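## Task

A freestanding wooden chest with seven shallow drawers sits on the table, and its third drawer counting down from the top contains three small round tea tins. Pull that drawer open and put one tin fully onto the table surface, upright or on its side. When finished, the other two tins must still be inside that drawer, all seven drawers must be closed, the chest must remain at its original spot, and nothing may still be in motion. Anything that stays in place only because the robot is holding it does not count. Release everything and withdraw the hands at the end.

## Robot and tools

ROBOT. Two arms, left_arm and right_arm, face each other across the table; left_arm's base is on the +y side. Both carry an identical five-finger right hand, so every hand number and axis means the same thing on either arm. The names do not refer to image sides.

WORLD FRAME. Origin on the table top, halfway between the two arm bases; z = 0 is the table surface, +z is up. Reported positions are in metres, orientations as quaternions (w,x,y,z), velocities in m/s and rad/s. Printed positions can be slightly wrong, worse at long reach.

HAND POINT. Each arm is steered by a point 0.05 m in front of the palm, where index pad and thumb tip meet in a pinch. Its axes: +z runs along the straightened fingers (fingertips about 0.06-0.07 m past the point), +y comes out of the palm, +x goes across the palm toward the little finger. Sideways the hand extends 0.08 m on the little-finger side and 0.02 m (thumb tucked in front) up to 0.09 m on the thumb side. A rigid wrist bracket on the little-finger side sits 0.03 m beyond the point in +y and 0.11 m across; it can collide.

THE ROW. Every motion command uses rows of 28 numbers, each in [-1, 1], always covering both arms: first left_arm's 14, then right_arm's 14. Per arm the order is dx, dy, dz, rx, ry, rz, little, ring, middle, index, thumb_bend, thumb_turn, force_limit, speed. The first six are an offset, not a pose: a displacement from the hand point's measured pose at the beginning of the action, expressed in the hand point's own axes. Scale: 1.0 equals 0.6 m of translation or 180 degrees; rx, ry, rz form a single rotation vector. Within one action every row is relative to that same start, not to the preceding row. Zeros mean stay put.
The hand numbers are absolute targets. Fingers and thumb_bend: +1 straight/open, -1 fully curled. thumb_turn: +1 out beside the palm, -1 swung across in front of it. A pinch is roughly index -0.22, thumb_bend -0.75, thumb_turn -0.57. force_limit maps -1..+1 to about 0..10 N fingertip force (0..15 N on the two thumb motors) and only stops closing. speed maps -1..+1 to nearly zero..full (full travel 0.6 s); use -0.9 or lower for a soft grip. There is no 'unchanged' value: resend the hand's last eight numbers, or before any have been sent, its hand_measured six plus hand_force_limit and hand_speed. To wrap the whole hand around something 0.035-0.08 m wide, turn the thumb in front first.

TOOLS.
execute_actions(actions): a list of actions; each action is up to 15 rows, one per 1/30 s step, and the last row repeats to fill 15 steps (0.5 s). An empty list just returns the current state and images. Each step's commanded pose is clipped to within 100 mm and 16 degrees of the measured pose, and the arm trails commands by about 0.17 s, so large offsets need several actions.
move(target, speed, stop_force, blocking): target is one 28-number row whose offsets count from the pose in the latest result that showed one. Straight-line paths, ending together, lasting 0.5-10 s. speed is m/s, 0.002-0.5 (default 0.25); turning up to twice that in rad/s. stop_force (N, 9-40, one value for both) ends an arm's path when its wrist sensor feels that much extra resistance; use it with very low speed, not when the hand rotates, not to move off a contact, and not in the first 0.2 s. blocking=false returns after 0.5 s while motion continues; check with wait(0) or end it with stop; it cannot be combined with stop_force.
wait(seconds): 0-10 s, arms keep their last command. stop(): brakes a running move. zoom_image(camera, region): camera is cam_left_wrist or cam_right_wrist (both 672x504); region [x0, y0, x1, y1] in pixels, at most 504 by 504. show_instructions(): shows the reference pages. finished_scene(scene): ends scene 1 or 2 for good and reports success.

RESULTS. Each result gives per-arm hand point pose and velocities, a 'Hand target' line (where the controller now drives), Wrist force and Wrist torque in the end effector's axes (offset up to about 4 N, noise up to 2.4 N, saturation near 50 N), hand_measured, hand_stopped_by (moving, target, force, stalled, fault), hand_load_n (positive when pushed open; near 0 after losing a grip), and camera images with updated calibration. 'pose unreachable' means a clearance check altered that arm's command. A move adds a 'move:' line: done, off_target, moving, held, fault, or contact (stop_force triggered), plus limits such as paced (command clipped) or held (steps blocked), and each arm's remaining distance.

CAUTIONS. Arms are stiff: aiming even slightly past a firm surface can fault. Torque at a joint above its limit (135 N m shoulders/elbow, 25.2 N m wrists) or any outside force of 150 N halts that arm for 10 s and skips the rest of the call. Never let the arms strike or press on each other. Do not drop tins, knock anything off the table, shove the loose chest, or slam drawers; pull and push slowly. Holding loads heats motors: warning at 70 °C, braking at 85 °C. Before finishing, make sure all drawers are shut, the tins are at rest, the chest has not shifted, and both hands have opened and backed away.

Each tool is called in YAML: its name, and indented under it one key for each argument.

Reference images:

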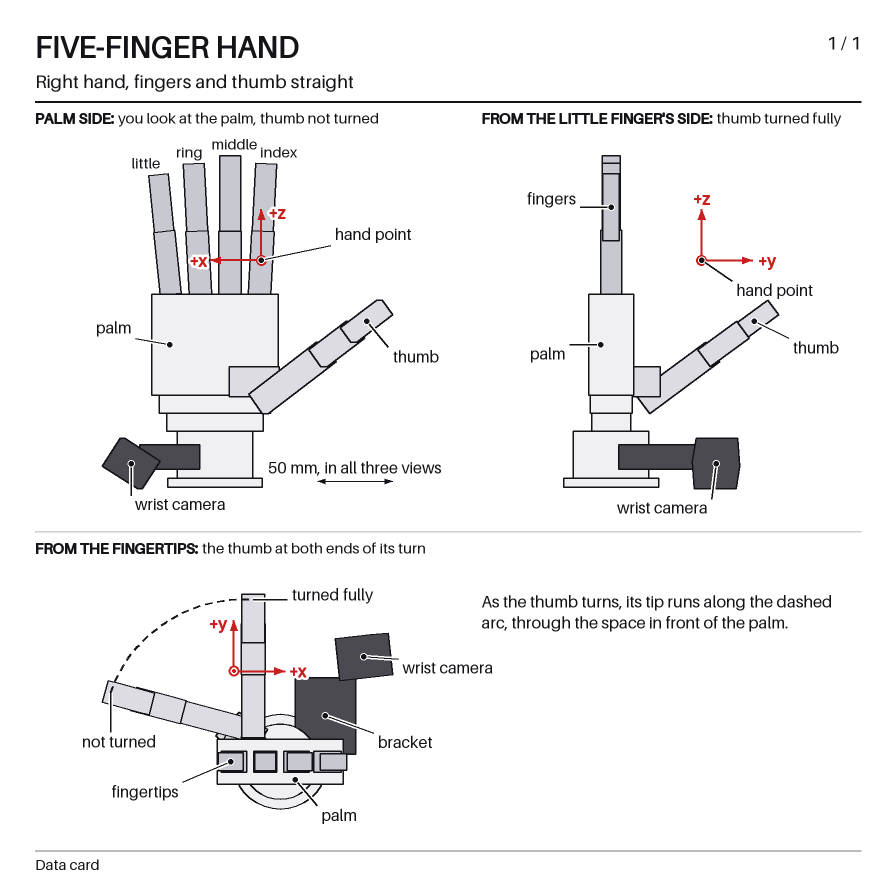

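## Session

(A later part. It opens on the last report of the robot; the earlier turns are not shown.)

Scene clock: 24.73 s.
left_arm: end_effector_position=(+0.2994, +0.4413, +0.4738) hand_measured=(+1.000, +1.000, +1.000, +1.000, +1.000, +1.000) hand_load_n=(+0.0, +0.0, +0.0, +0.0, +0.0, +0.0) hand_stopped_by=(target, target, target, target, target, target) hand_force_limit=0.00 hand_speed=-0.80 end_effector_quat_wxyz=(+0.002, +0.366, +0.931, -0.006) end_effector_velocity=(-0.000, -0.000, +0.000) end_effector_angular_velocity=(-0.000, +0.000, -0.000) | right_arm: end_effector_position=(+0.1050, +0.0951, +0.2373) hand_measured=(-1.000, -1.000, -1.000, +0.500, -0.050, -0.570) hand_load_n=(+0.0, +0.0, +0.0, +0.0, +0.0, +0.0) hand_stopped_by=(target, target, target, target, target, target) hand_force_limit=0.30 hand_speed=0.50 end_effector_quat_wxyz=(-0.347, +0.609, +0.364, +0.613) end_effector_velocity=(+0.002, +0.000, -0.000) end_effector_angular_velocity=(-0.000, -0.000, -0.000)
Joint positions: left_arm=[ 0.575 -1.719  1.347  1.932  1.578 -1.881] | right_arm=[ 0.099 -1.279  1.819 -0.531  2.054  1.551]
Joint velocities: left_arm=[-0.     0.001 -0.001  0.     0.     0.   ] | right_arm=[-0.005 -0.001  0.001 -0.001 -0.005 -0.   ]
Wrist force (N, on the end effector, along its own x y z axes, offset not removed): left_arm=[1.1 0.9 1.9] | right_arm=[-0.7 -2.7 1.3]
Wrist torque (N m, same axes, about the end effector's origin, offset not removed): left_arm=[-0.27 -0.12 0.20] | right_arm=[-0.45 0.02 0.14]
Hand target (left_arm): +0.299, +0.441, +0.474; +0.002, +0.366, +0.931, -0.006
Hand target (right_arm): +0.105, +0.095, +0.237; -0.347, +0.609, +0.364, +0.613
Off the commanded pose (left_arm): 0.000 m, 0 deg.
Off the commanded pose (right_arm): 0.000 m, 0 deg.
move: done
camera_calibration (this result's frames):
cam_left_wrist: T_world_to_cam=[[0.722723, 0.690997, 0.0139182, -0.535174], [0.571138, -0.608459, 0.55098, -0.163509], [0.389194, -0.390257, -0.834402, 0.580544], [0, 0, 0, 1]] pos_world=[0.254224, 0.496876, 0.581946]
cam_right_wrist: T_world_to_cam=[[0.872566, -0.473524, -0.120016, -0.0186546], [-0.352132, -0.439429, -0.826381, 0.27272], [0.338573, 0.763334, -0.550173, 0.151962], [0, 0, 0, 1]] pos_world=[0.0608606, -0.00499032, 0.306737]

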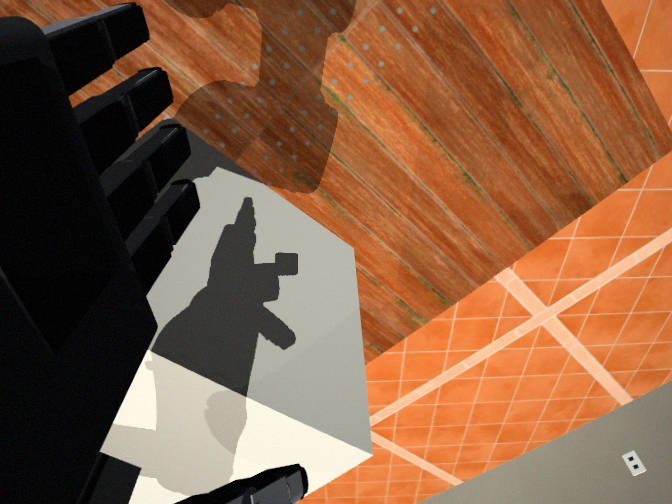

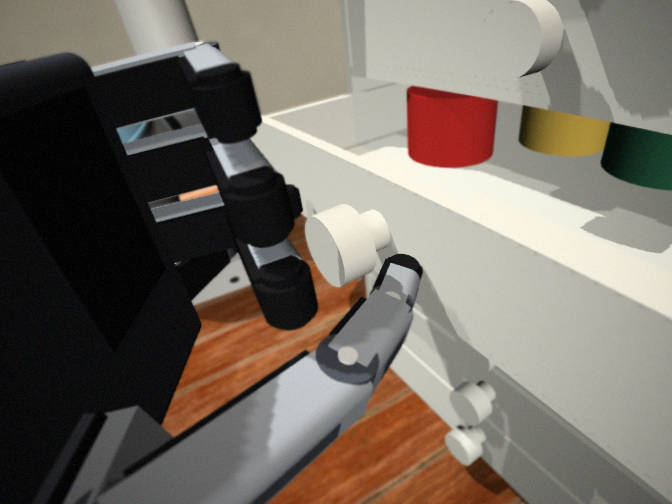

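move:
  target: [0,0,0,0,0,0,1,1,1,1,1,1,0,-0.8, 0,0.007,0.004,0,0,0,-1,-1,-1,-0.4,-0.9,-0.57,0.9,-0.7]
  speed: 0.01

wait:
  seconds: 3

Scene clock: 26.27 s.
left_arm: end_effector_position=(+0.2994, +0.4413, +0.4738) hand_measured=(+1.000, +1.000, +1.000, +1.000, +1.000, +1.000) hand_load_n=(+0.0, +0.0, +0.0, +0.0, +0.0, +0.0) hand_stopped_by=(target, target, target, target, target, target) hand_force_limit=0.00 hand_speed=-0.80 end_effector_quat_wxyz=(+0.002, +0.366, +0.931, -0.006) end_effector_velocity=(-0.000, +0.000, +0.000) end_effector_angular_velocity=(-0.001, -0.001, +0.000) | right_arm: end_effector_position=(+0.1098, +0.0952, +0.2374) hand_measured=(-1.000, -1.000, -1.000, -0.070, -0.256, -0.570) hand_load_n=(+0.0, +0.0, +0.0, +11.0, +11.5, +1.5) hand_stopped_by=(target, target, target, force, force, target) hand_force_limit=0.90 hand_speed=-0.70 end_effector_quat_wxyz=(-0.347, +0.609, +0.364, +0.613) end_effector_velocity=(+0.000, -0.000, +0.000) end_effector_angular_velocity=(+0.000, -0.000, -0.001)
Joint positions: left_arm=[ 0.575 -1.719  1.347  1.932  1.578 -1.881] | right_arm=[ 0.088 -1.282  1.822 -0.532  2.043  1.551]
Joint velocities: left_arm=[-0.    -0.001 -0.     0.    -0.    -0.   ] | right_arm=[ 0.    -0.    -0.001  0.     0.001 -0.   ]
Wrist force (N, on the end effector, along its own x y z axes, offset not removed): left_arm=[0.5 0.3 0.2] | right_arm=[-1.5 -3.9 1.1]
Wrist torque (N m, same axes, about the end effector's origin, offset not removed): left_arm=[-0.15 -0.02 0.06] | right_arm=[-0.63 -0.12 0.10]
Hand target (left_arm): +0.299, +0.441, +0.474; +0.002, +0.366, +0.931, -0.006
Hand target (right_arm): +0.110, +0.095, +0.237; -0.347, +0.609, +0.364, +0.613
Off the commanded pose (left_arm): 0.000 m, 0 deg.
Off the commanded pose (right_arm): 0.000 m, 0 deg.
move: done
camera_calibration (this result's frames):
cam_left_wrist: T_world_to_cam=[[0.722724, 0.690997, 0.0139181, -0.535174], [0.571138, -0.608459, 0.55098, -0.163509], [0.389194, -0.390257, -0.834402, 0.580544], [0, 0, 0, 1]] pos_world=[0.254224, 0.496876, 0.581946]
cam_right_wrist: T_world_to_cam=[[0.872591, -0.473483, -0.119998, -0.0228837], [-0.352074, -0.439399, -0.826421, 0.27453], [0.338569, 0.763376, -0.550116, 0.150328], [0, 0, 0, 1]] pos_world=[0.0657267, -0.00496345, 0.306829]

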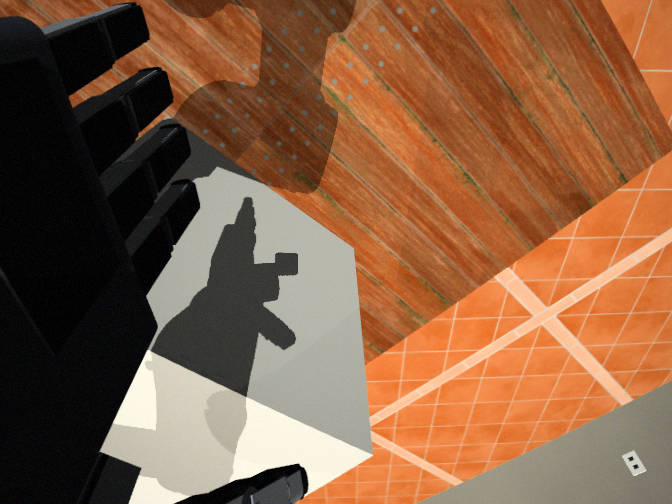

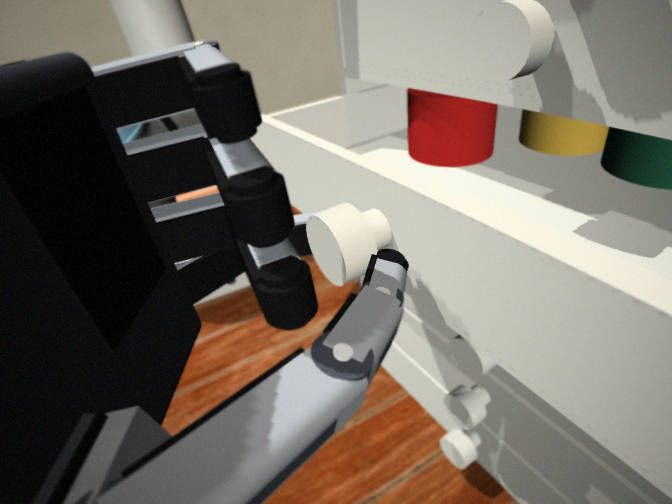

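Scene clock: 29.27 s.
left_arm: end_effector_position=(+0.2994, +0.4413, +0.4738) hand_measured=(+1.000, +1.000, +1.000, +1.000, +1.000, +1.000) hand_load_n=(+0.0, +0.0, +0.0, +0.0, +0.0, +0.0) hand_stopped_by=(target, target, target, target, target, target) hand_force_limit=0.00 hand_speed=-0.80 end_effector_quat_wxyz=(+0.002, +0.366, +0.931, -0.006) end_effector_velocity=(-0.000, +0.000, +0.000) end_effector_angular_velocity=(-0.001, -0.000, -0.000) | right_arm: end_effector_position=(+0.1098, +0.0951, +0.2374) hand_measured=(-1.000, -1.000, -1.000, -0.070, -0.256, -0.570) hand_load_n=(+0.0, +0.0, +0.0, +11.0, +11.5, +1.5) hand_stopped_by=(target, target, target, force, force, target) hand_force_limit=0.90 hand_speed=-0.70 end_effector_quat_wxyz=(-0.347, +0.609, +0.364, +0.613) end_effector_velocity=(+0.000, -0.001, -0.000) end_effector_angular_velocity=(-0.002, +0.000, -0.001)
Joint positions: left_arm=[ 0.575 -1.719  1.347  1.932  1.578 -1.881] | right_arm=[ 0.088 -1.282  1.822 -0.532  2.043  1.551]
Joint velocities: left_arm=[ 0.    -0.001  0.     0.     0.001  0.   ] | right_arm=[ 0.    -0.     0.001  0.001  0.001 -0.   ]
Wrist force (N, on the end effector, along its own x y z axes, offset not removed): left_arm=[0.2 0.3 -1.3] | right_arm=[-2.6 -1.6 3.3]
Wrist torque (N m, same axes, about the end effector's origin, offset not removed): left_arm=[-0.13 0.13 0.16] | right_arm=[-0.42 -0.13 0.19]
Hand target (left_arm): +0.299, +0.441, +0.474; +0.002, +0.366, +0.931, -0.006
Hand target (right_arm): +0.110, +0.095, +0.237; -0.347, +0.609, +0.364, +0.613
Off the commanded pose (left_arm): 0.000 m, 0 deg.
Off the commanded pose (right_arm): 0.000 m, 0 deg.
wait: 3.00 s; at rest by 0.17 s
camera_calibration (this result's frames):
cam_left_wrist: T_world_to_cam=[[0.722723, 0.690997, 0.0139183, -0.535174], [0.571138, -0.608459, 0.55098, -0.163509], [0.389194, -0.390257, -0.834402, 0.580544], [0, 0, 0, 1]] pos_world=[0.254224, 0.496876, 0.581946]
cam_right_wrist: T_world_to_cam=[[0.872569, -0.473527, -0.119982, -0.0228708], [-0.352106, -0.439434, -0.826389, 0.274498], [0.338594, 0.763328, -0.550168, 0.150362], [0, 0, 0, 1]] pos_world=[0.0656968, -0.00498189, 0.306822]

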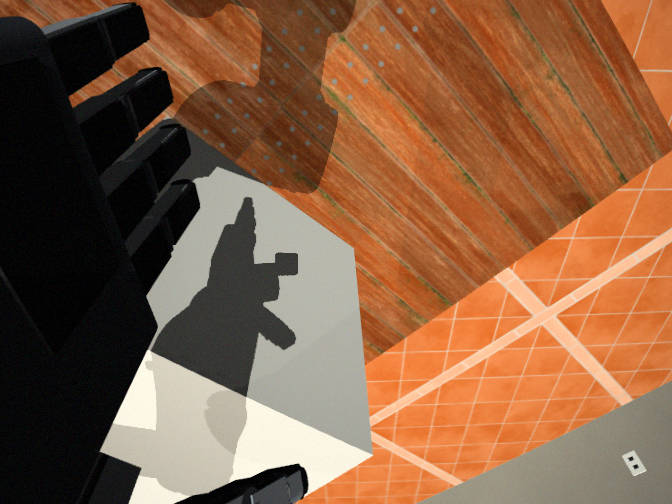

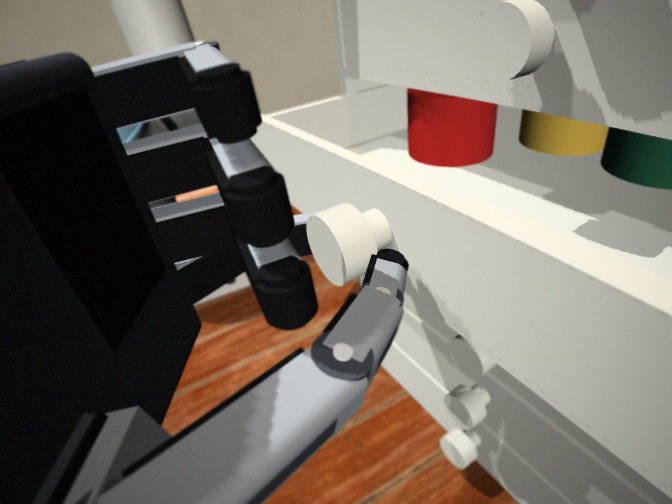

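move:
  target: [0,0,0,0,0,0,1,1,1,1,1,1,0,-0.8, 0,-0.167,-0.111,0,0,0,-1,-1,-1,-0.4,-0.9,-0.57,0.9,-0.7]
  speed: 0.03

Scene clock: 33.60 s.
left_arm: end_effector_position=(+0.2994, +0.4413, +0.4738) hand_measured=(+1.000, +1.000, +1.000, +1.000, +1.000, +1.000) hand_load_n=(+0.0, +0.0, +0.0, +0.0, +0.0, +0.0) hand_stopped_by=(target, target, target, target, target, target) hand_force_limit=0.00 hand_speed=-0.80 end_effector_quat_wxyz=(+0.002, +0.366, +0.931, -0.006) end_effector_velocity=(-0.000, +0.000, +0.000) end_effector_angular_velocity=(-0.002, +0.000, -0.000) | right_arm: end_effector_position=(+0.0045, +0.0878, +0.2356) hand_measured=(-1.000, -1.000, -1.000, -0.070, -0.256, -0.570) hand_load_n=(+0.0, +0.0, +0.0, +11.0, +11.0, +1.0) hand_stopped_by=(target, target, target, force, force, target) hand_force_limit=0.90 hand_speed=-0.70 end_effector_quat_wxyz=(-0.347, +0.609, +0.364, +0.613) end_effector_velocity=(+0.000, +0.000, +0.000) end_effector_angular_velocity=(+0.000, -0.000, -0.001)
Joint positions: left_arm=[ 0.575 -1.719  1.347  1.932  1.578 -1.881] | right_arm=[ 0.313 -1.218  1.737 -0.51   2.267  1.555]
Joint velocities: left_arm=[ 0.    -0.001  0.    -0.001  0.002 -0.   ] | right_arm=[-0.  0. -0. -0.  0. -0.]
Wrist force (N, on the end effector, along its own x y z axes, offset not removed): left_arm=[0.0 -1.3 -0.5] | right_arm=[-1.1 -2.2 1.9]
Wrist torque (N m, same axes, about the end effector's origin, offset not removed): left_arm=[-0.33 0.14 0.06] | right_arm=[-0.51 0.06 0.10]
Hand target (left_arm): +0.299, +0.441, +0.474; +0.002, +0.366, +0.931, -0.006
Hand target (right_arm): +0.005, +0.088, +0.236; -0.347, +0.609, +0.364, +0.613
Off the commanded pose (left_arm): 0.000 m, 0 deg.
Off the commanded pose (right_arm): 0.015 m, 0 deg.
move: held (right_arm); limits=held; held on 16 of 127 steps (right_arm), including the last (right_arm)
pose unreachable (right arm): on one or more control steps of this call, first in action 0 (counted from 0), this arm could not follow its commanded pose, so it was not sent that pose on those steps. On the call's last step it was still not sent that pose. It may still have moved: this result reports where it is.
cause: the commanded pose would bring two parts of the arm too close to each other (joints 4 (wrist 1) to 6 (wrist 3) lie between them).
camera_calibration (this result's frames):
cam_left_wrist: T_world_to_cam=[[0.722723, 0.690997, 0.0139183, -0.535174], [0.571138, -0.608459, 0.55098, -0.163509], [0.389194, -0.390257, -0.834402, 0.580544], [0, 0, 0, 1]] pos_world=[0.254224, 0.496876, 0.581946]
cam_right_wrist: T_world_to_cam=[[0.872613, -0.473291, -0.12059, 0.0654569], [-0.352564, -0.439535, -0.82614, 0.232638], [0.338001, 0.763416, -0.550409, 0.19071], [0, 0, 0, 1]] pos_world=[-0.0395588, -0.0123581, 0.305054]

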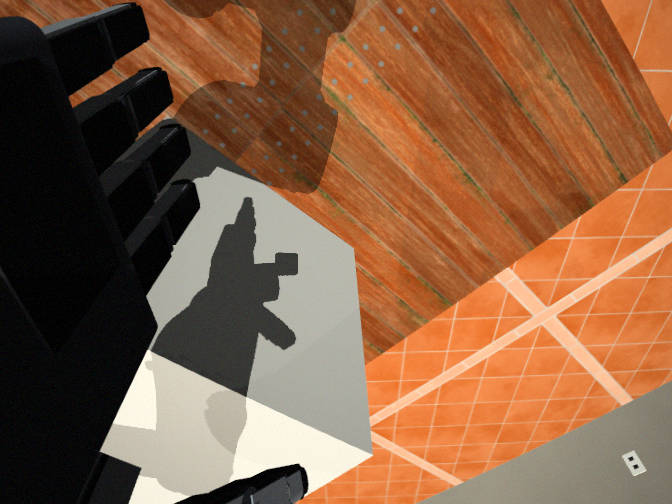

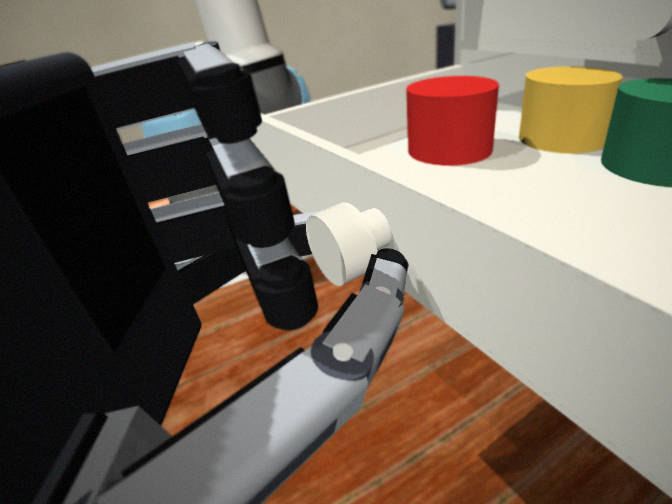

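move:
  target: [0,0,0,0,0,0,1,1,1,1,1,1,0,-0.8, 0,0,0,0,0,0,-1,-1,-1,0.6,0.1,-0.57,0.9,0.5]

move:
  target: [0,0,0,0,0,0,1,1,1,1,1,1,0,-0.8, 0,-0.1,-0.06,0,0,0,-1,-1,-1,0.6,0.1,-0.57,0.9,0.5]
  speed: 0.05

Scene clock: 34.67 s.
left_arm: end_effector_position=(+0.2994, +0.4413, +0.4738) hand_measured=(+1.000, +1.000, +1.000, +1.000, +1.000, +1.000) hand_load_n=(+0.0, +0.0, +0.0, +0.0, +0.0, +0.0) hand_stopped_by=(target, target, target, target, target, target) hand_force_limit=0.00 hand_speed=-0.80 end_effector_quat_wxyz=(+0.002, +0.366, +0.931, -0.006) end_effector_velocity=(+0.000, -0.000, -0.000) end_effector_angular_velocity=(+0.000, -0.001, -0.000) | right_arm: end_effector_position=(+0.0045, +0.0878, +0.2355) hand_measured=(-1.000, -1.000, -1.000, +0.600, +0.100, -0.570) hand_load_n=(+0.0, +0.0, +0.0, +0.0, +0.0, +0.0) hand_stopped_by=(target, target, target, target, target, target) hand_force_limit=0.90 hand_speed=0.50 end_effector_quat_wxyz=(-0.347, +0.609, +0.364, +0.613) end_effector_velocity=(-0.000, +0.001, +0.000) end_effector_angular_velocity=(+0.001, -0.000, +0.002)
Joint positions: left_arm=[ 0.575 -1.719  1.347  1.932  1.578 -1.881] | right_arm=[ 0.313 -1.218  1.737 -0.51   2.267  1.555]
Joint velocities: left_arm=[-0.     0.    -0.    -0.001 -0.001  0.   ] | right_arm=[ 0.     0.    -0.001 -0.    -0.002 -0.   ]
Wrist force (N, on the end effector, along its own x y z axes, offset not removed): left_arm=[-0.5 -1.3 0.6] | right_arm=[0.2 -3.5 1.6]
Wrist torque (N m, same axes, about the end effector's origin, offset not removed): left_arm=[-0.42 0.08 0.01] | right_arm=[-0.64 -0.03 0.00]
Hand target (left_arm): +0.299, +0.441, +0.474; +0.002, +0.366, +0.931, -0.006
Hand target (right_arm): +0.004, +0.088, +0.236; -0.347, +0.609, +0.364, +0.613
Off the commanded pose (left_arm): 0.000 m, 0 deg.
Off the commanded pose (right_arm): 0.000 m, 0 deg.
move: done
camera_calibration (this result's frames):
cam_left_wrist: T_world_to_cam=[[0.722723, 0.690997, 0.0139182, -0.535174], [0.571138, -0.608459, 0.55098, -0.163509], [0.389194, -0.390257, -0.834402, 0.580544], [0, 0, 0, 1]] pos_world=[0.254224, 0.496876, 0.581946]
cam_right_wrist: T_world_to_cam=[[0.872613, -0.4733, -0.120558, 0.0654307], [-0.352558, -0.439575, -0.826121, 0.232615], [0.338008, 0.763388, -0.550445, 0.190713], [0, 0, 0, 1]] pos_world=[-0.0395477, -0.0123674, 0.305033]

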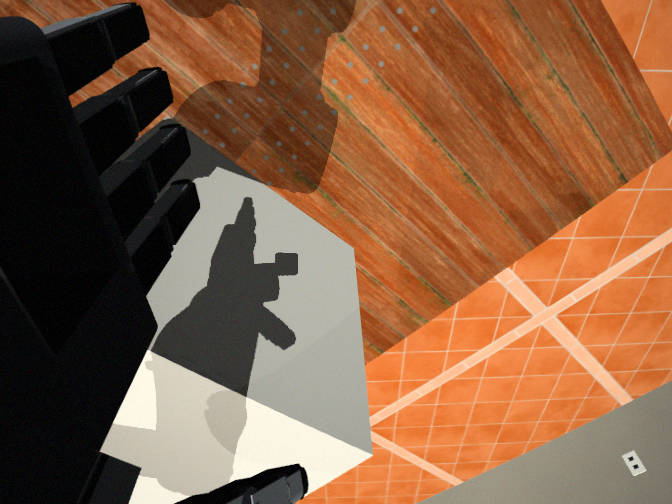

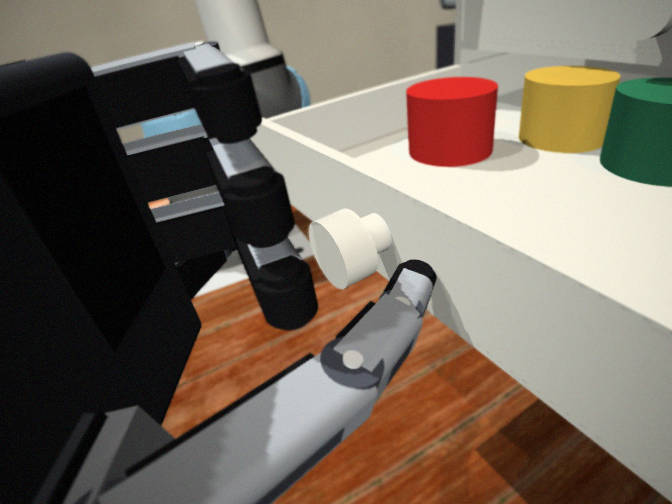

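Scene clock: 36.30 s.
left_arm: end_effector_position=(+0.2994, +0.4413, +0.4738) hand_measured=(+1.000, +1.000, +1.000, +1.000, +1.000, +1.000) hand_load_n=(+0.0, +0.0, +0.0, +0.0, +0.0, +0.0) hand_stopped_by=(target, target, target, target, target, target) hand_force_limit=0.00 hand_speed=-0.80 end_effector_quat_wxyz=(+0.002, +0.366, +0.931, -0.006) end_effector_velocity=(-0.000, -0.000, -0.000) end_effector_angular_velocity=(-0.001, +0.001, +0.000) | right_arm: end_effector_position=(+0.0042, +0.0878, +0.2356) hand_measured=(-1.000, -1.000, -1.000, +0.600, +0.100, -0.570) hand_load_n=(+0.0, +0.0, +0.0, +0.0, +0.0, +0.0) hand_stopped_by=(target, target, target, target, target, target) hand_force_limit=0.90 hand_speed=0.50 end_effector_quat_wxyz=(-0.347, +0.609, +0.364, +0.613) end_effector_velocity=(+0.001, -0.000, -0.000) end_effector_angular_velocity=(+0.001, +0.000, -0.001)
Joint positions: left_arm=[ 0.575 -1.719  1.347  1.932  1.578 -1.881] | right_arm=[ 0.313 -1.218  1.737 -0.51   2.268  1.555]
Joint velocities: left_arm=[ 0.     0.    -0.    -0.     0.001 -0.   ] | right_arm=[-0.001 -0.     0.    -0.001  0.001  0.   ]
Wrist force (N, on the end effector, along its own x y z axes, offset not removed): left_arm=[-1.2 -0.3 -0.8] | right_arm=[-0.2 -2.1 3.1]
Wrist torque (N m, same axes, about the end effector's origin, offset not removed): left_arm=[-0.19 0.24 -0.03] | right_arm=[-0.50 -0.08 0.18]
Hand target (left_arm): +0.299, +0.441, +0.474; +0.002, +0.366, +0.931, -0.006
Hand target (right_arm): +0.004, +0.088, +0.236; -0.347, +0.609, +0.364, +0.613
Off the commanded pose (left_arm): 0.000 m, 0 deg.
Off the commanded pose (right_arm): 0.070 m, 0 deg.
move: held (right_arm); limits=held; held on 46 of 49 steps (right_arm), including the last (right_arm)
pose unreachable (right arm): on one or more control steps of this call, first in action 0 (counted from 0), this arm could not follow its commanded pose, so it was not sent that pose on those steps. On the call's last step it was still not sent that pose. It may still have moved: this result reports where it is.
cause: the commanded pose would bring two parts of the arm too close to each other (joints 4 (wrist 1) to 6 (wrist 3) lie between them).
camera_calibration (this result's frames):
cam_left_wrist: T_world_to_cam=[[0.722723, 0.690997, 0.0139182, -0.535174], [0.571138, -0.608459, 0.55098, -0.163509], [0.389194, -0.390257, -0.834402, 0.580544], [0, 0, 0, 1]] pos_world=[0.254224, 0.496876, 0.581946]
cam_right_wrist: T_world_to_cam=[[0.872553, -0.47338, -0.120676, 0.0657379], [-0.352634, -0.439371, -0.826198, 0.232567], [0.338083, 0.763456, -0.550304, 0.190791], [0, 0, 0, 1]] pos_world=[-0.0398523, -0.0123587, 0.305072]

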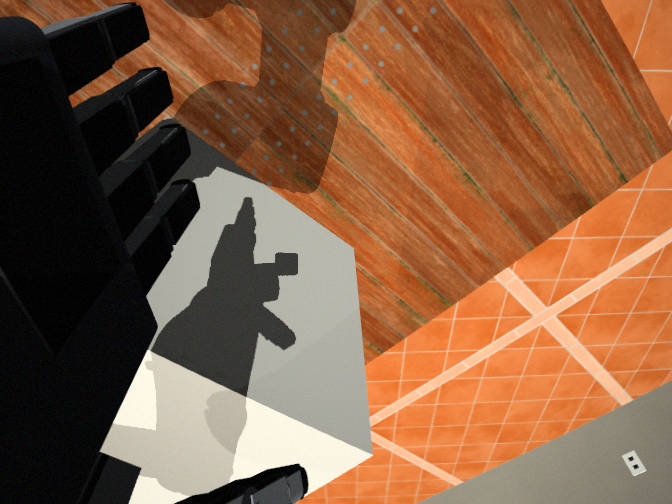

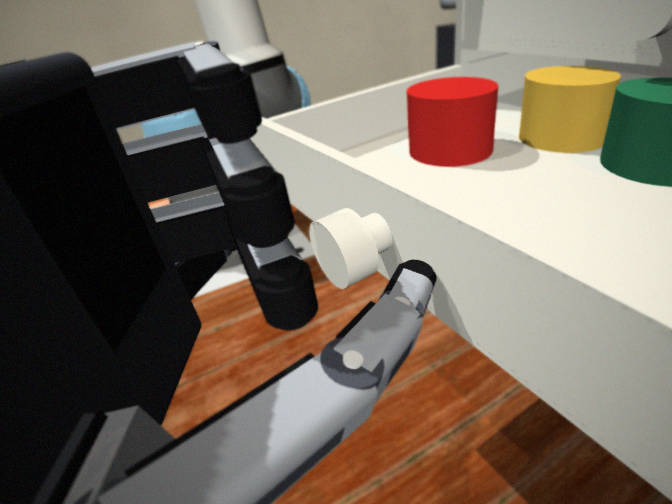

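move:
  target: [0,0,0,0,0,0,1,1,1,1,1,1,0,-0.8, 0,-0.1,-0.06,-0.14,0,0,-1,-1,-1,0.6,0.1,-0.57,0.9,0.5]
  speed: 0.05

Scene clock: 41.13 s.
left_arm: end_effector_position=(+0.2994, +0.4413, +0.4738) hand_measured=(+1.000, +1.000, +1.000, +1.000, +1.000, +1.000) hand_load_n=(+0.0, +0.0, +0.0, +0.0, +0.0, +0.0) hand_stopped_by=(target, target, target, target, target, target) hand_force_limit=0.00 hand_speed=-0.80 end_effector_quat_wxyz=(+0.002, +0.366, +0.931, -0.006) end_effector_velocity=(+0.000, -0.000, -0.000) end_effector_angular_velocity=(+0.001, +0.001, -0.000) | right_arm: end_effector_position=(+0.0042, +0.0878, +0.2356) hand_measured=(-1.000, -1.000, -1.000, +0.600, +0.100, -0.570) hand_load_n=(+0.0, +0.0, +0.0, +0.0, +0.0, +0.0) hand_stopped_by=(target, target, target, target, target, target) hand_force_limit=0.90 hand_speed=0.50 end_effector_quat_wxyz=(-0.347, +0.609, +0.364, +0.613) end_effector_velocity=(-0.000, +0.000, +0.000) end_effector_angular_velocity=(+0.001, +0.000, +0.000)
Joint positions: left_arm=[ 0.575 -1.719  1.347  1.932  1.578 -1.881] | right_arm=[ 0.313 -1.218  1.737 -0.51   2.268  1.555]
Joint velocities: left_arm=[-0.     0.001  0.     0.    -0.     0.   ] | right_arm=[ 0.     0.    -0.001 -0.     0.     0.   ]
Wrist force (N, on the end effector, along its own x y z axes, offset not removed): left_arm=[0.6 -0.6 -1.2] | right_arm=[-0.3 -2.6 2.0]
Wrist torque (N m, same axes, about the end effector's origin, offset not removed): left_arm=[-0.22 -0.01 0.21] | right_arm=[-0.52 0.00 0.10]
Hand target (left_arm): +0.299, +0.441, +0.474; +0.002, +0.366, +0.931, -0.006
Hand target (right_arm): +0.004, +0.088, +0.236; -0.347, +0.609, +0.364, +0.613
Off the commanded pose (left_arm): 0.000 m, 0 deg.
Off the commanded pose (right_arm): 0.070 m, 25 deg; orientation clipped at the last step of the last action.
move: held (right_arm); limits=paced,held; held on 137 of 139 steps (right_arm), including the last (right_arm)
pose unreachable (right arm): on one or more control steps of this call, first in action 0 (counted from 0), this arm could not follow its commanded pose, so it was not sent that pose on those steps. On the call's last step it was still not sent that pose. It may still have moved: this result reports where it is.
cause: the commanded pose would bring two parts of the arm too close to each other (joints 4 (wrist 1) to 6 (wrist 3) lie between them).
camera_calibration (this result's frames):
cam_left_wrist: T_world_to_cam=[[0.722723, 0.690997, 0.013918, -0.535174], [0.571138, -0.608459, 0.55098, -0.163509], [0.389194, -0.390257, -0.834402, 0.580544], [0, 0, 0, 1]] pos_world=[0.254224, 0.496876, 0.581946]
cam_right_wrist: T_world_to_cam=[[0.872553, -0.47338, -0.120675, 0.0657373], [-0.352634, -0.439372, -0.826197, 0.232566], [0.338084, 0.763455, -0.550305, 0.190792], [0, 0, 0, 1]] pos_world=[-0.0398522, -0.012359, 0.305072]

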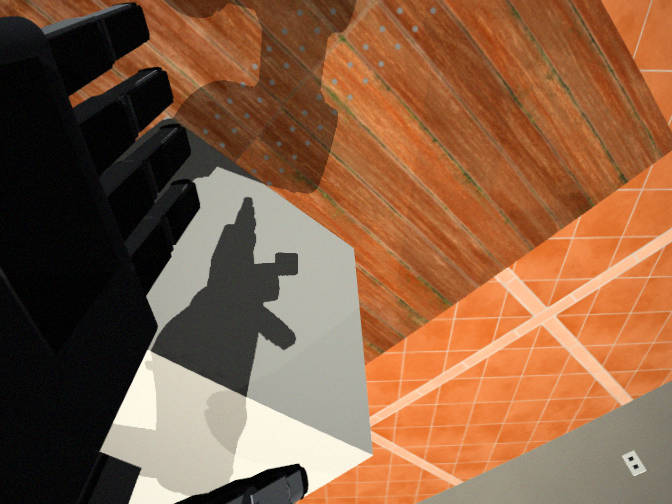

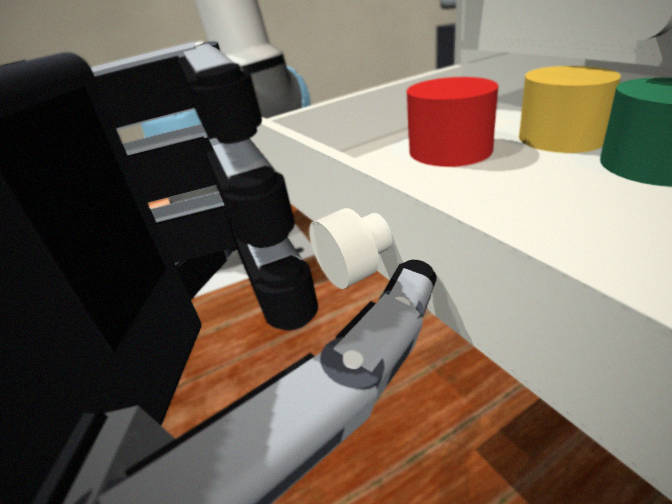

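move:
  target: [0,0,0,0,0,0,1,1,1,1,1,1,0,-0.8, 0,-0.05,-0.03,0.09,0,0,-1,-1,-1,0.6,0.1,-0.57,0.9,0.5]
  speed: 0.05

Scene clock: 44.43 s.
left_arm: end_effector_position=(+0.2994, +0.4413, +0.4738) hand_measured=(+1.000, +1.000, +1.000, +1.000, +1.000, +1.000) hand_load_n=(+0.0, +0.0, +0.0, +0.0, +0.0, +0.0) hand_stopped_by=(target, target, target, target, target, target) hand_force_limit=0.00 hand_speed=-0.80 end_effector_quat_wxyz=(+0.002, +0.366, +0.931, -0.006) end_effector_velocity=(+0.000, -0.000, -0.000) end_effector_angular_velocity=(+0.002, -0.000, -0.000) | right_arm: end_effector_position=(-0.0306, +0.0869, +0.2351) hand_measured=(-1.000, -1.000, -1.000, +0.600, +0.100, -0.570) hand_load_n=(+0.0, +0.0, +0.0, +0.0, +0.0, +0.0) hand_stopped_by=(target, target, target, target, target, target) hand_force_limit=0.90 hand_speed=0.50 end_effector_quat_wxyz=(-0.429, +0.555, +0.446, +0.556) end_effector_velocity=(-0.001, -0.000, +0.000) end_effector_angular_velocity=(-0.000, +0.000, +0.015)
Joint positions: left_arm=[ 0.575 -1.719  1.347  1.932  1.578 -1.881] | right_arm=[ 0.276 -1.323  1.878 -0.54   1.95   1.557]
Joint velocities: left_arm=[-0.     0.002  0.     0.    -0.001  0.   ] | right_arm=[-0.004 -0.006  0.006 -0.001 -0.018  0.   ]
Wrist force (N, on the end effector, along its own x y z axes, offset not removed): left_arm=[-0.8 -0.9 -0.9] | right_arm=[0.6 -2.0 1.7]
Wrist torque (N m, same axes, about the end effector's origin, offset not removed): left_arm=[-0.30 0.28 0.09] | right_arm=[-0.44 -0.10 0.19]
Hand target (left_arm): +0.299, +0.441, +0.474; +0.002, +0.366, +0.931, -0.006
Hand target (right_arm): -0.031, +0.087, +0.235; -0.430, +0.554, +0.447, +0.555
Off the commanded pose (left_arm): 0.000 m, 0 deg.
Off the commanded pose (right_arm): 0.000 m, 0 deg.
move: done
camera_calibration (this result's frames):
cam_left_wrist: T_world_to_cam=[[0.722723, 0.690997, 0.0139183, -0.535174], [0.571138, -0.608459, 0.55098, -0.163509], [0.389194, -0.390257, -0.834402, 0.580544], [0, 0, 0, 1]] pos_world=[0.254224, 0.496876, 0.581946]
cam_right_wrist: T_world_to_cam=[[0.969038, -0.213731, -0.123629, 0.076694], [-0.220583, -0.5244, -0.822404, 0.230052], [0.110942, 0.824211, -0.555309, 0.191868], [0, 0, 0, 1]] pos_world=[-0.0448601, -0.0211089, 0.305223]

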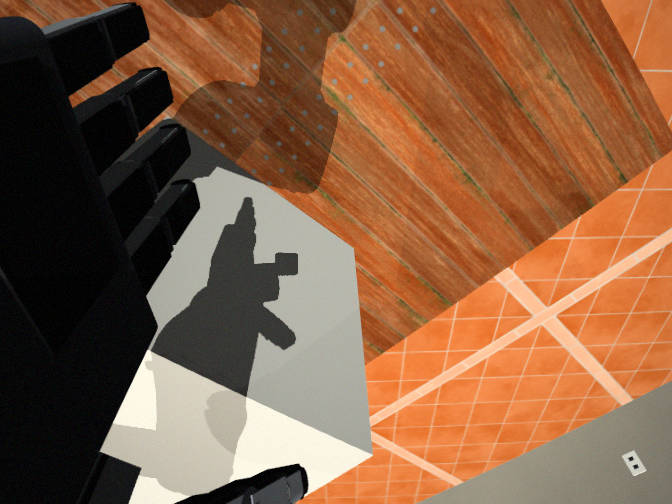

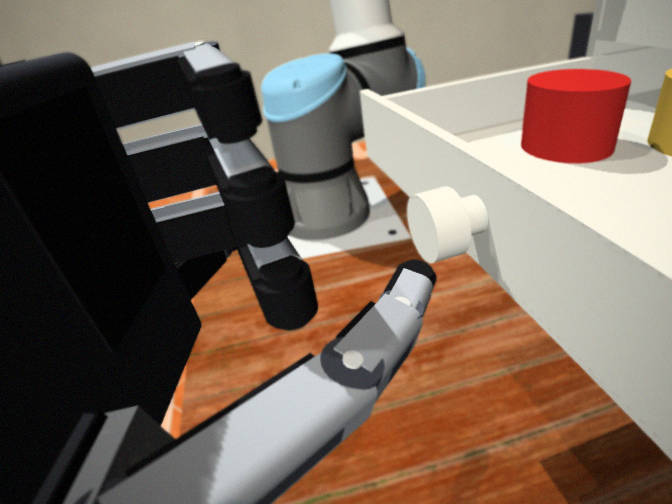

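move:
  target: [-0.063,-0.557,0.123,0,0,0.244,-1,-1,0.6,0.6,1,-1,0.5,0.5, 0,-0.082,-0.225,0,0,0,-1,-1,-1,-0.5,-0.5,-0.57,0.9,0.5]

Scene clock: 47.23 s.
left_arm: end_effector_position=(+0.0993, +0.1702, +0.4037) hand_measured=(-1.000, -1.000, +0.600, +0.600, +1.000, -1.000) hand_load_n=(+0.0, +0.0, +0.0, +0.0, +0.0, +0.0) hand_stopped_by=(target, target, target, target, target, target) hand_force_limit=0.50 hand_speed=0.50 end_effector_quat_wxyz=(+0.004, +0.687, +0.727, -0.006) end_effector_velocity=(-0.001, -0.003, -0.001) end_effector_angular_velocity=(+0.003, -0.001, -0.004) | right_arm: end_effector_position=(-0.1100, -0.0327, +0.2360) hand_measured=(-1.000, -1.000, -1.000, -0.292, -0.484, -0.570) hand_load_n=(+0.0, +0.0, +0.0, +14.0, +8.5, +0.0) hand_stopped_by=(target, target, target, force, stalled, target) hand_force_limit=0.90 hand_speed=0.50 end_effector_quat_wxyz=(-0.429, +0.555, +0.446, +0.556) end_effector_velocity=(-0.000, -0.001, -0.000) end_effector_angular_velocity=(-0.001, -0.000, +0.000)
Joint positions: left_arm=[-0.296 -1.529  1.354  1.731  1.568 -1.986] | right_arm=[ 0.545 -1.448  2.03  -0.564  2.219  1.563]
Joint velocities: left_arm=[-0.001  0.007 -0.004  0.     0.001  0.004] | right_arm=[ 0.002 -0.     0.     0.001  0.001  0.   ]
Wrist force (N, on the end effector, along its own x y z axes, offset not removed): left_arm=[-1.4 -1.0 1.1] | right_arm=[-0.4 -2.9 2.0]
Wrist torque (N m, same axes, about the end effector's origin, offset not removed): left_arm=[-0.44 0.27 0.00] | right_arm=[-0.56 0.01 0.13]
Hand target (left_arm): +0.099, +0.170, +0.404; +0.004, +0.687, +0.726, -0.006
Hand target (right_arm): -0.110, -0.033, +0.236; -0.429, +0.555, +0.446, +0.556
Off the commanded pose (left_arm): 0.000 m, 0 deg.
Off the commanded pose (right_arm): 0.000 m, 0 deg.
move: done
camera_calibration (this result's frames):
cam_left_wrist: T_world_to_cam=[[0.999779, -0.00289691, 0.0208145, -0.114471], [-0.0139667, -0.831658, 0.555113, -0.0811754], [0.0157024, -0.555281, -0.831515, 0.558198], [0, 0, 0, 1]] pos_world=[0.104547, 0.242115, 0.511594]
cam_right_wrist: T_world_to_cam=[[0.968937, -0.213738, -0.124404, 0.128346], [-0.221267, -0.52457, -0.822112, 0.150386], [0.110458, 0.824101, -0.555568, 0.299799], [0, 0, 0, 1]] pos_world=[-0.124199, -0.140745, 0.30616]

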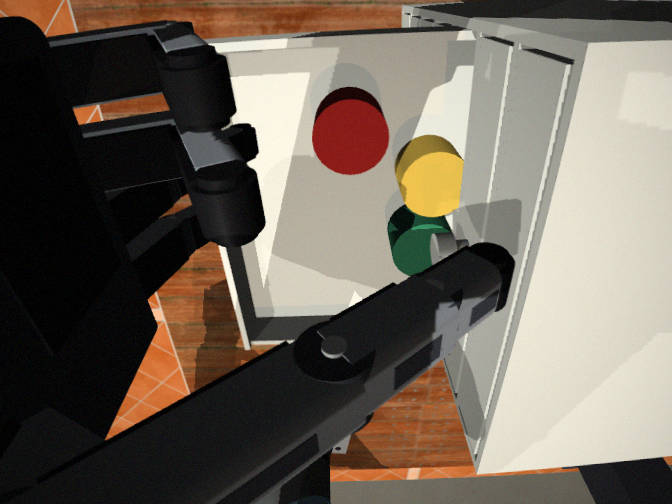

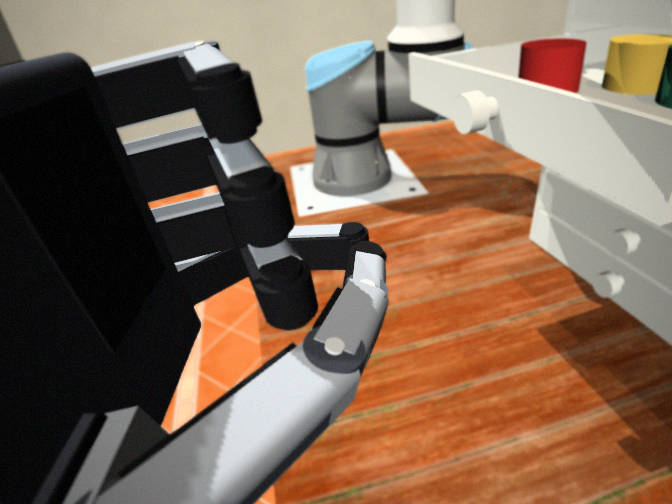

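move:
  target: [0,0.027,0.073,0.265,-0.251,-0.434,-1,-1,0.3,0.3,1,-0.8,0.5,0.5, 0,0,0,0,0,0,-1,-1,-1,-0.5,-0.5,-0.57,0.9,0.5]

Scene clock: 52.30 s.
left_arm: end_effector_position=(+0.1153, +0.1704, +0.3602) hand_measured=(-1.000, -1.000, +0.300, +0.300, +1.000, -0.800) hand_load_n=(+0.0, +0.0, +0.0, +0.0, +0.0, +0.0) hand_stopped_by=(target, target, target, target, target, target) hand_force_limit=0.50 hand_speed=0.50 end_effector_quat_wxyz=(+0.002, +0.001, -0.862, +0.506) end_effector_velocity=(-0.000, -0.000, +0.000) end_effector_angular_velocity=(-0.009, -0.000, +0.016) | right_arm: end_effector_position=(-0.1100, -0.0327, +0.2360) hand_measured=(-1.000, -1.000, -1.000, -0.292, -0.484, -0.570) hand_load_n=(+0.0, +0.0, +0.0, +14.0, +8.5, +0.0) hand_stopped_by=(target, target, target, force, stalled, target) hand_force_limit=0.90 hand_speed=0.50 end_effector_quat_wxyz=(-0.429, +0.555, +0.446, +0.556) end_effector_velocity=(-0.000, +0.000, -0.000) end_effector_angular_velocity=(-0.000, -0.000, +0.000)
Joint positions: left_arm=[-0.382 -2.067  1.853  0.767  1.188 -3.373] | right_arm=[ 0.545 -1.448  2.03  -0.564  2.219  1.563]
Joint velocities: left_arm=[-0.028 -0.009  0.008 -0.    -0.04  -0.021] | right_arm=[ 0.  0. -0. -0.  0. -0.]
Wrist force (N, on the end effector, along its own x y z axes, offset not removed): left_arm=[-0.7 -0.2 0.9] | right_arm=[-0.1 -2.5 1.3]
Wrist torque (N m, same axes, about the end effector's origin, offset not removed): left_arm=[-0.26 0.17 0.08] | right_arm=[-0.39 -0.03 0.07]
Hand target (left_arm): +0.115, +0.170, +0.360; -0.001, -0.001, +0.862, -0.507
Hand target (right_arm): -0.110, -0.033, +0.236; -0.429, +0.555, +0.446, +0.556
Off the commanded pose (left_arm): 0.000 m, 0 deg.
Off the commanded pose (right_arm): 0.000 m, 0 deg.
move: done
camera_calibration (this result's frames):
cam_left_wrist: T_world_to_cam=[[0.0557781, 0.506909, -0.860193, 0.20971], [0.83922, 0.442949, 0.315446, -0.28581], [0.540924, -0.739486, -0.400701, 0.337536], [0, 0, 0, 1]] pos_world=[0.0455794, 0.269898, 0.4058]
cam_right_wrist: T_world_to_cam=[[0.968937, -0.213738, -0.124407, 0.128347], [-0.22127, -0.524569, -0.822111, 0.150385], [0.110456, 0.824102, -0.555568, 0.299799], [0, 0, 0, 1]] pos_world=[-0.124199, -0.140745, 0.30616]

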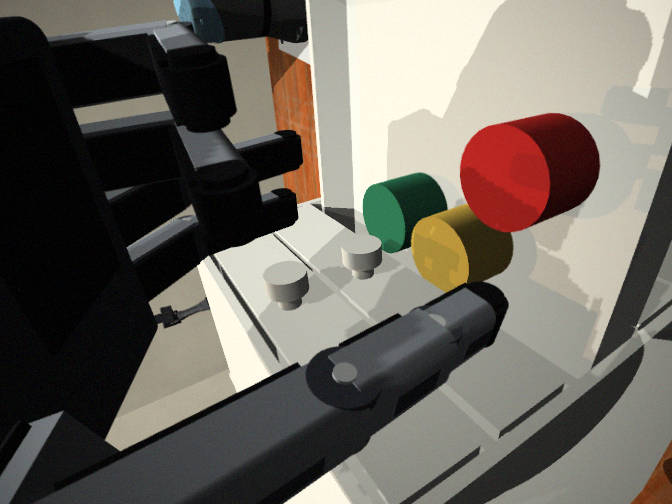

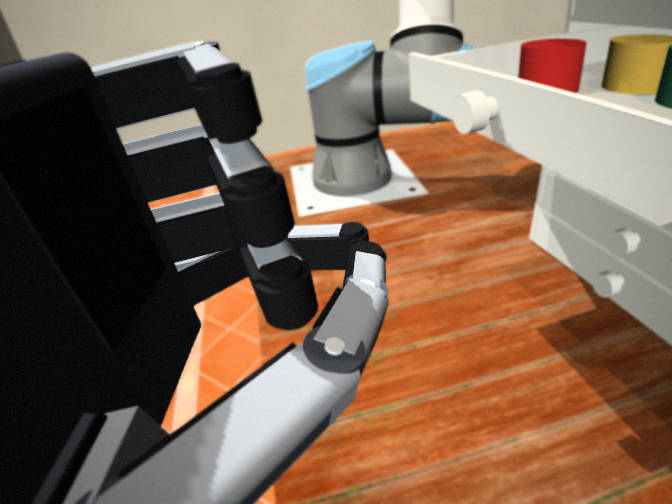

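move:
  target: [0,0.086,0.084,0,0,0,-1,-1,0.3,0.3,1,-0.8,0.5,0.5, 0,0,0,0,0,0,-1,-1,-1,-0.5,-0.5,-0.57,0.9,0.5]
  speed: 0.08

Scene clock: 53.97 s.
left_arm: end_effector_position=(+0.1150, +0.1518, +0.2908) hand_measured=(-1.000, -1.000, +0.300, +0.300, +1.000, -0.800) hand_load_n=(+0.0, +0.0, +0.0, +0.0, +0.0, +0.0) hand_stopped_by=(target, target, target, target, target, target) hand_force_limit=0.50 hand_speed=0.50 end_effector_quat_wxyz=(+0.002, +0.001, -0.862, +0.506) end_effector_velocity=(-0.000, -0.001, -0.002) end_effector_angular_velocity=(-0.001, +0.001, -0.001) | right_arm: end_effector_position=(-0.1100, -0.0327, +0.2360) hand_measured=(-1.000, -1.000, -1.000, -0.292, -0.484, -0.570) hand_load_n=(+0.0, +0.0, +0.0, +14.0, +8.5, +0.0) hand_stopped_by=(target, target, target, force, stalled, target) hand_force_limit=0.90 hand_speed=0.50 end_effector_quat_wxyz=(-0.429, +0.555, +0.446, +0.556) end_effector_velocity=(-0.000, +0.000, +0.001) end_effector_angular_velocity=(+0.000, -0.000, +0.001)
Joint positions: left_arm=[-0.33  -2.029  2.011  0.561  1.233 -3.344] | right_arm=[ 0.545 -1.448  2.03  -0.564  2.219  1.563]
Joint velocities: left_arm=[ 0.003  0.002  0.004 -0.008  0.004  0.002] | right_arm=[ 0.    -0.    -0.001  0.001 -0.001 -0.   ]
Wrist force (N, on the end effector, along its own x y z axes, offset not removed): left_arm=[0.4 -1.5 -0.5] | right_arm=[-1.2 -0.9 2.3]
Wrist torque (N m, same axes, about the end effector's origin, offset not removed): left_arm=[-0.38 0.08 0.03] | right_arm=[-0.35 0.16 0.09]
Hand target (left_arm): +0.115, +0.152, +0.291; -0.002, -0.001, +0.862, -0.506
Hand target (right_arm): -0.110, -0.033, +0.236; -0.429, +0.555, +0.446, +0.556
Off the commanded pose (left_arm): 0.000 m, 0 deg.
Off the commanded pose (right_arm): 0.000 m, 0 deg.
move: done
camera_calibration (this result's frames):
cam_left_wrist: T_world_to_cam=[[0.0558934, 0.506927, -0.860175, 0.159489], [0.839121, 0.443019, 0.31561, -0.255497], [0.541065, -0.739431, -0.400612, 0.296048], [0, 0, 0, 1]] pos_world=[0.0452975, 0.251248, 0.336426]
cam_right_wrist: T_world_to_cam=[[0.968937, -0.213738, -0.124407, 0.128347], [-0.22127, -0.524569, -0.822111, 0.150385], [0.110457, 0.824102, -0.555568, 0.299799], [0, 0, 0, 1]] pos_world=[-0.124199, -0.140745, 0.30616]

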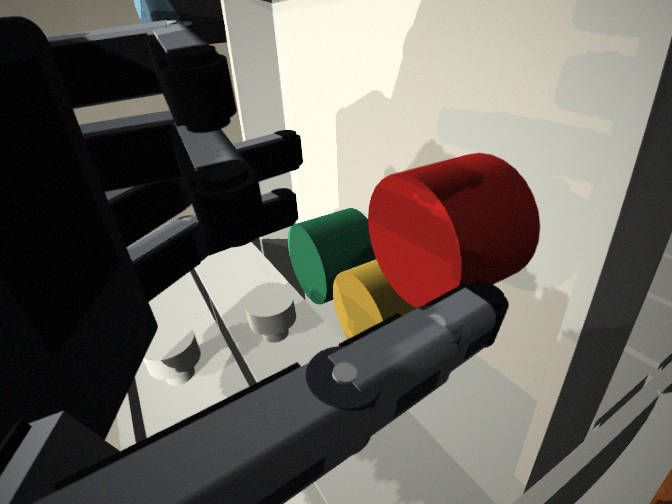

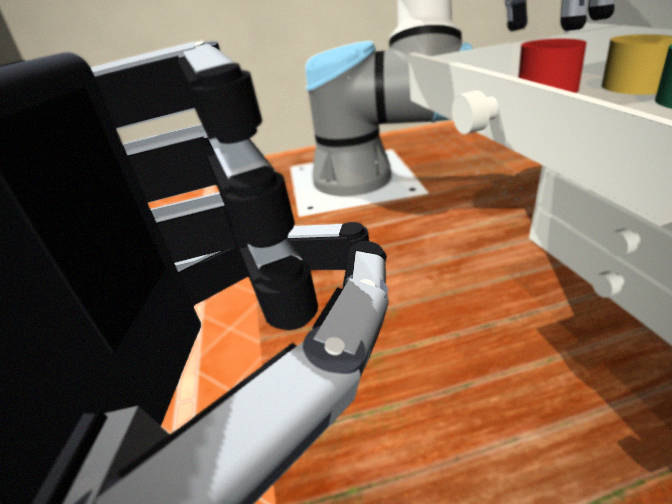

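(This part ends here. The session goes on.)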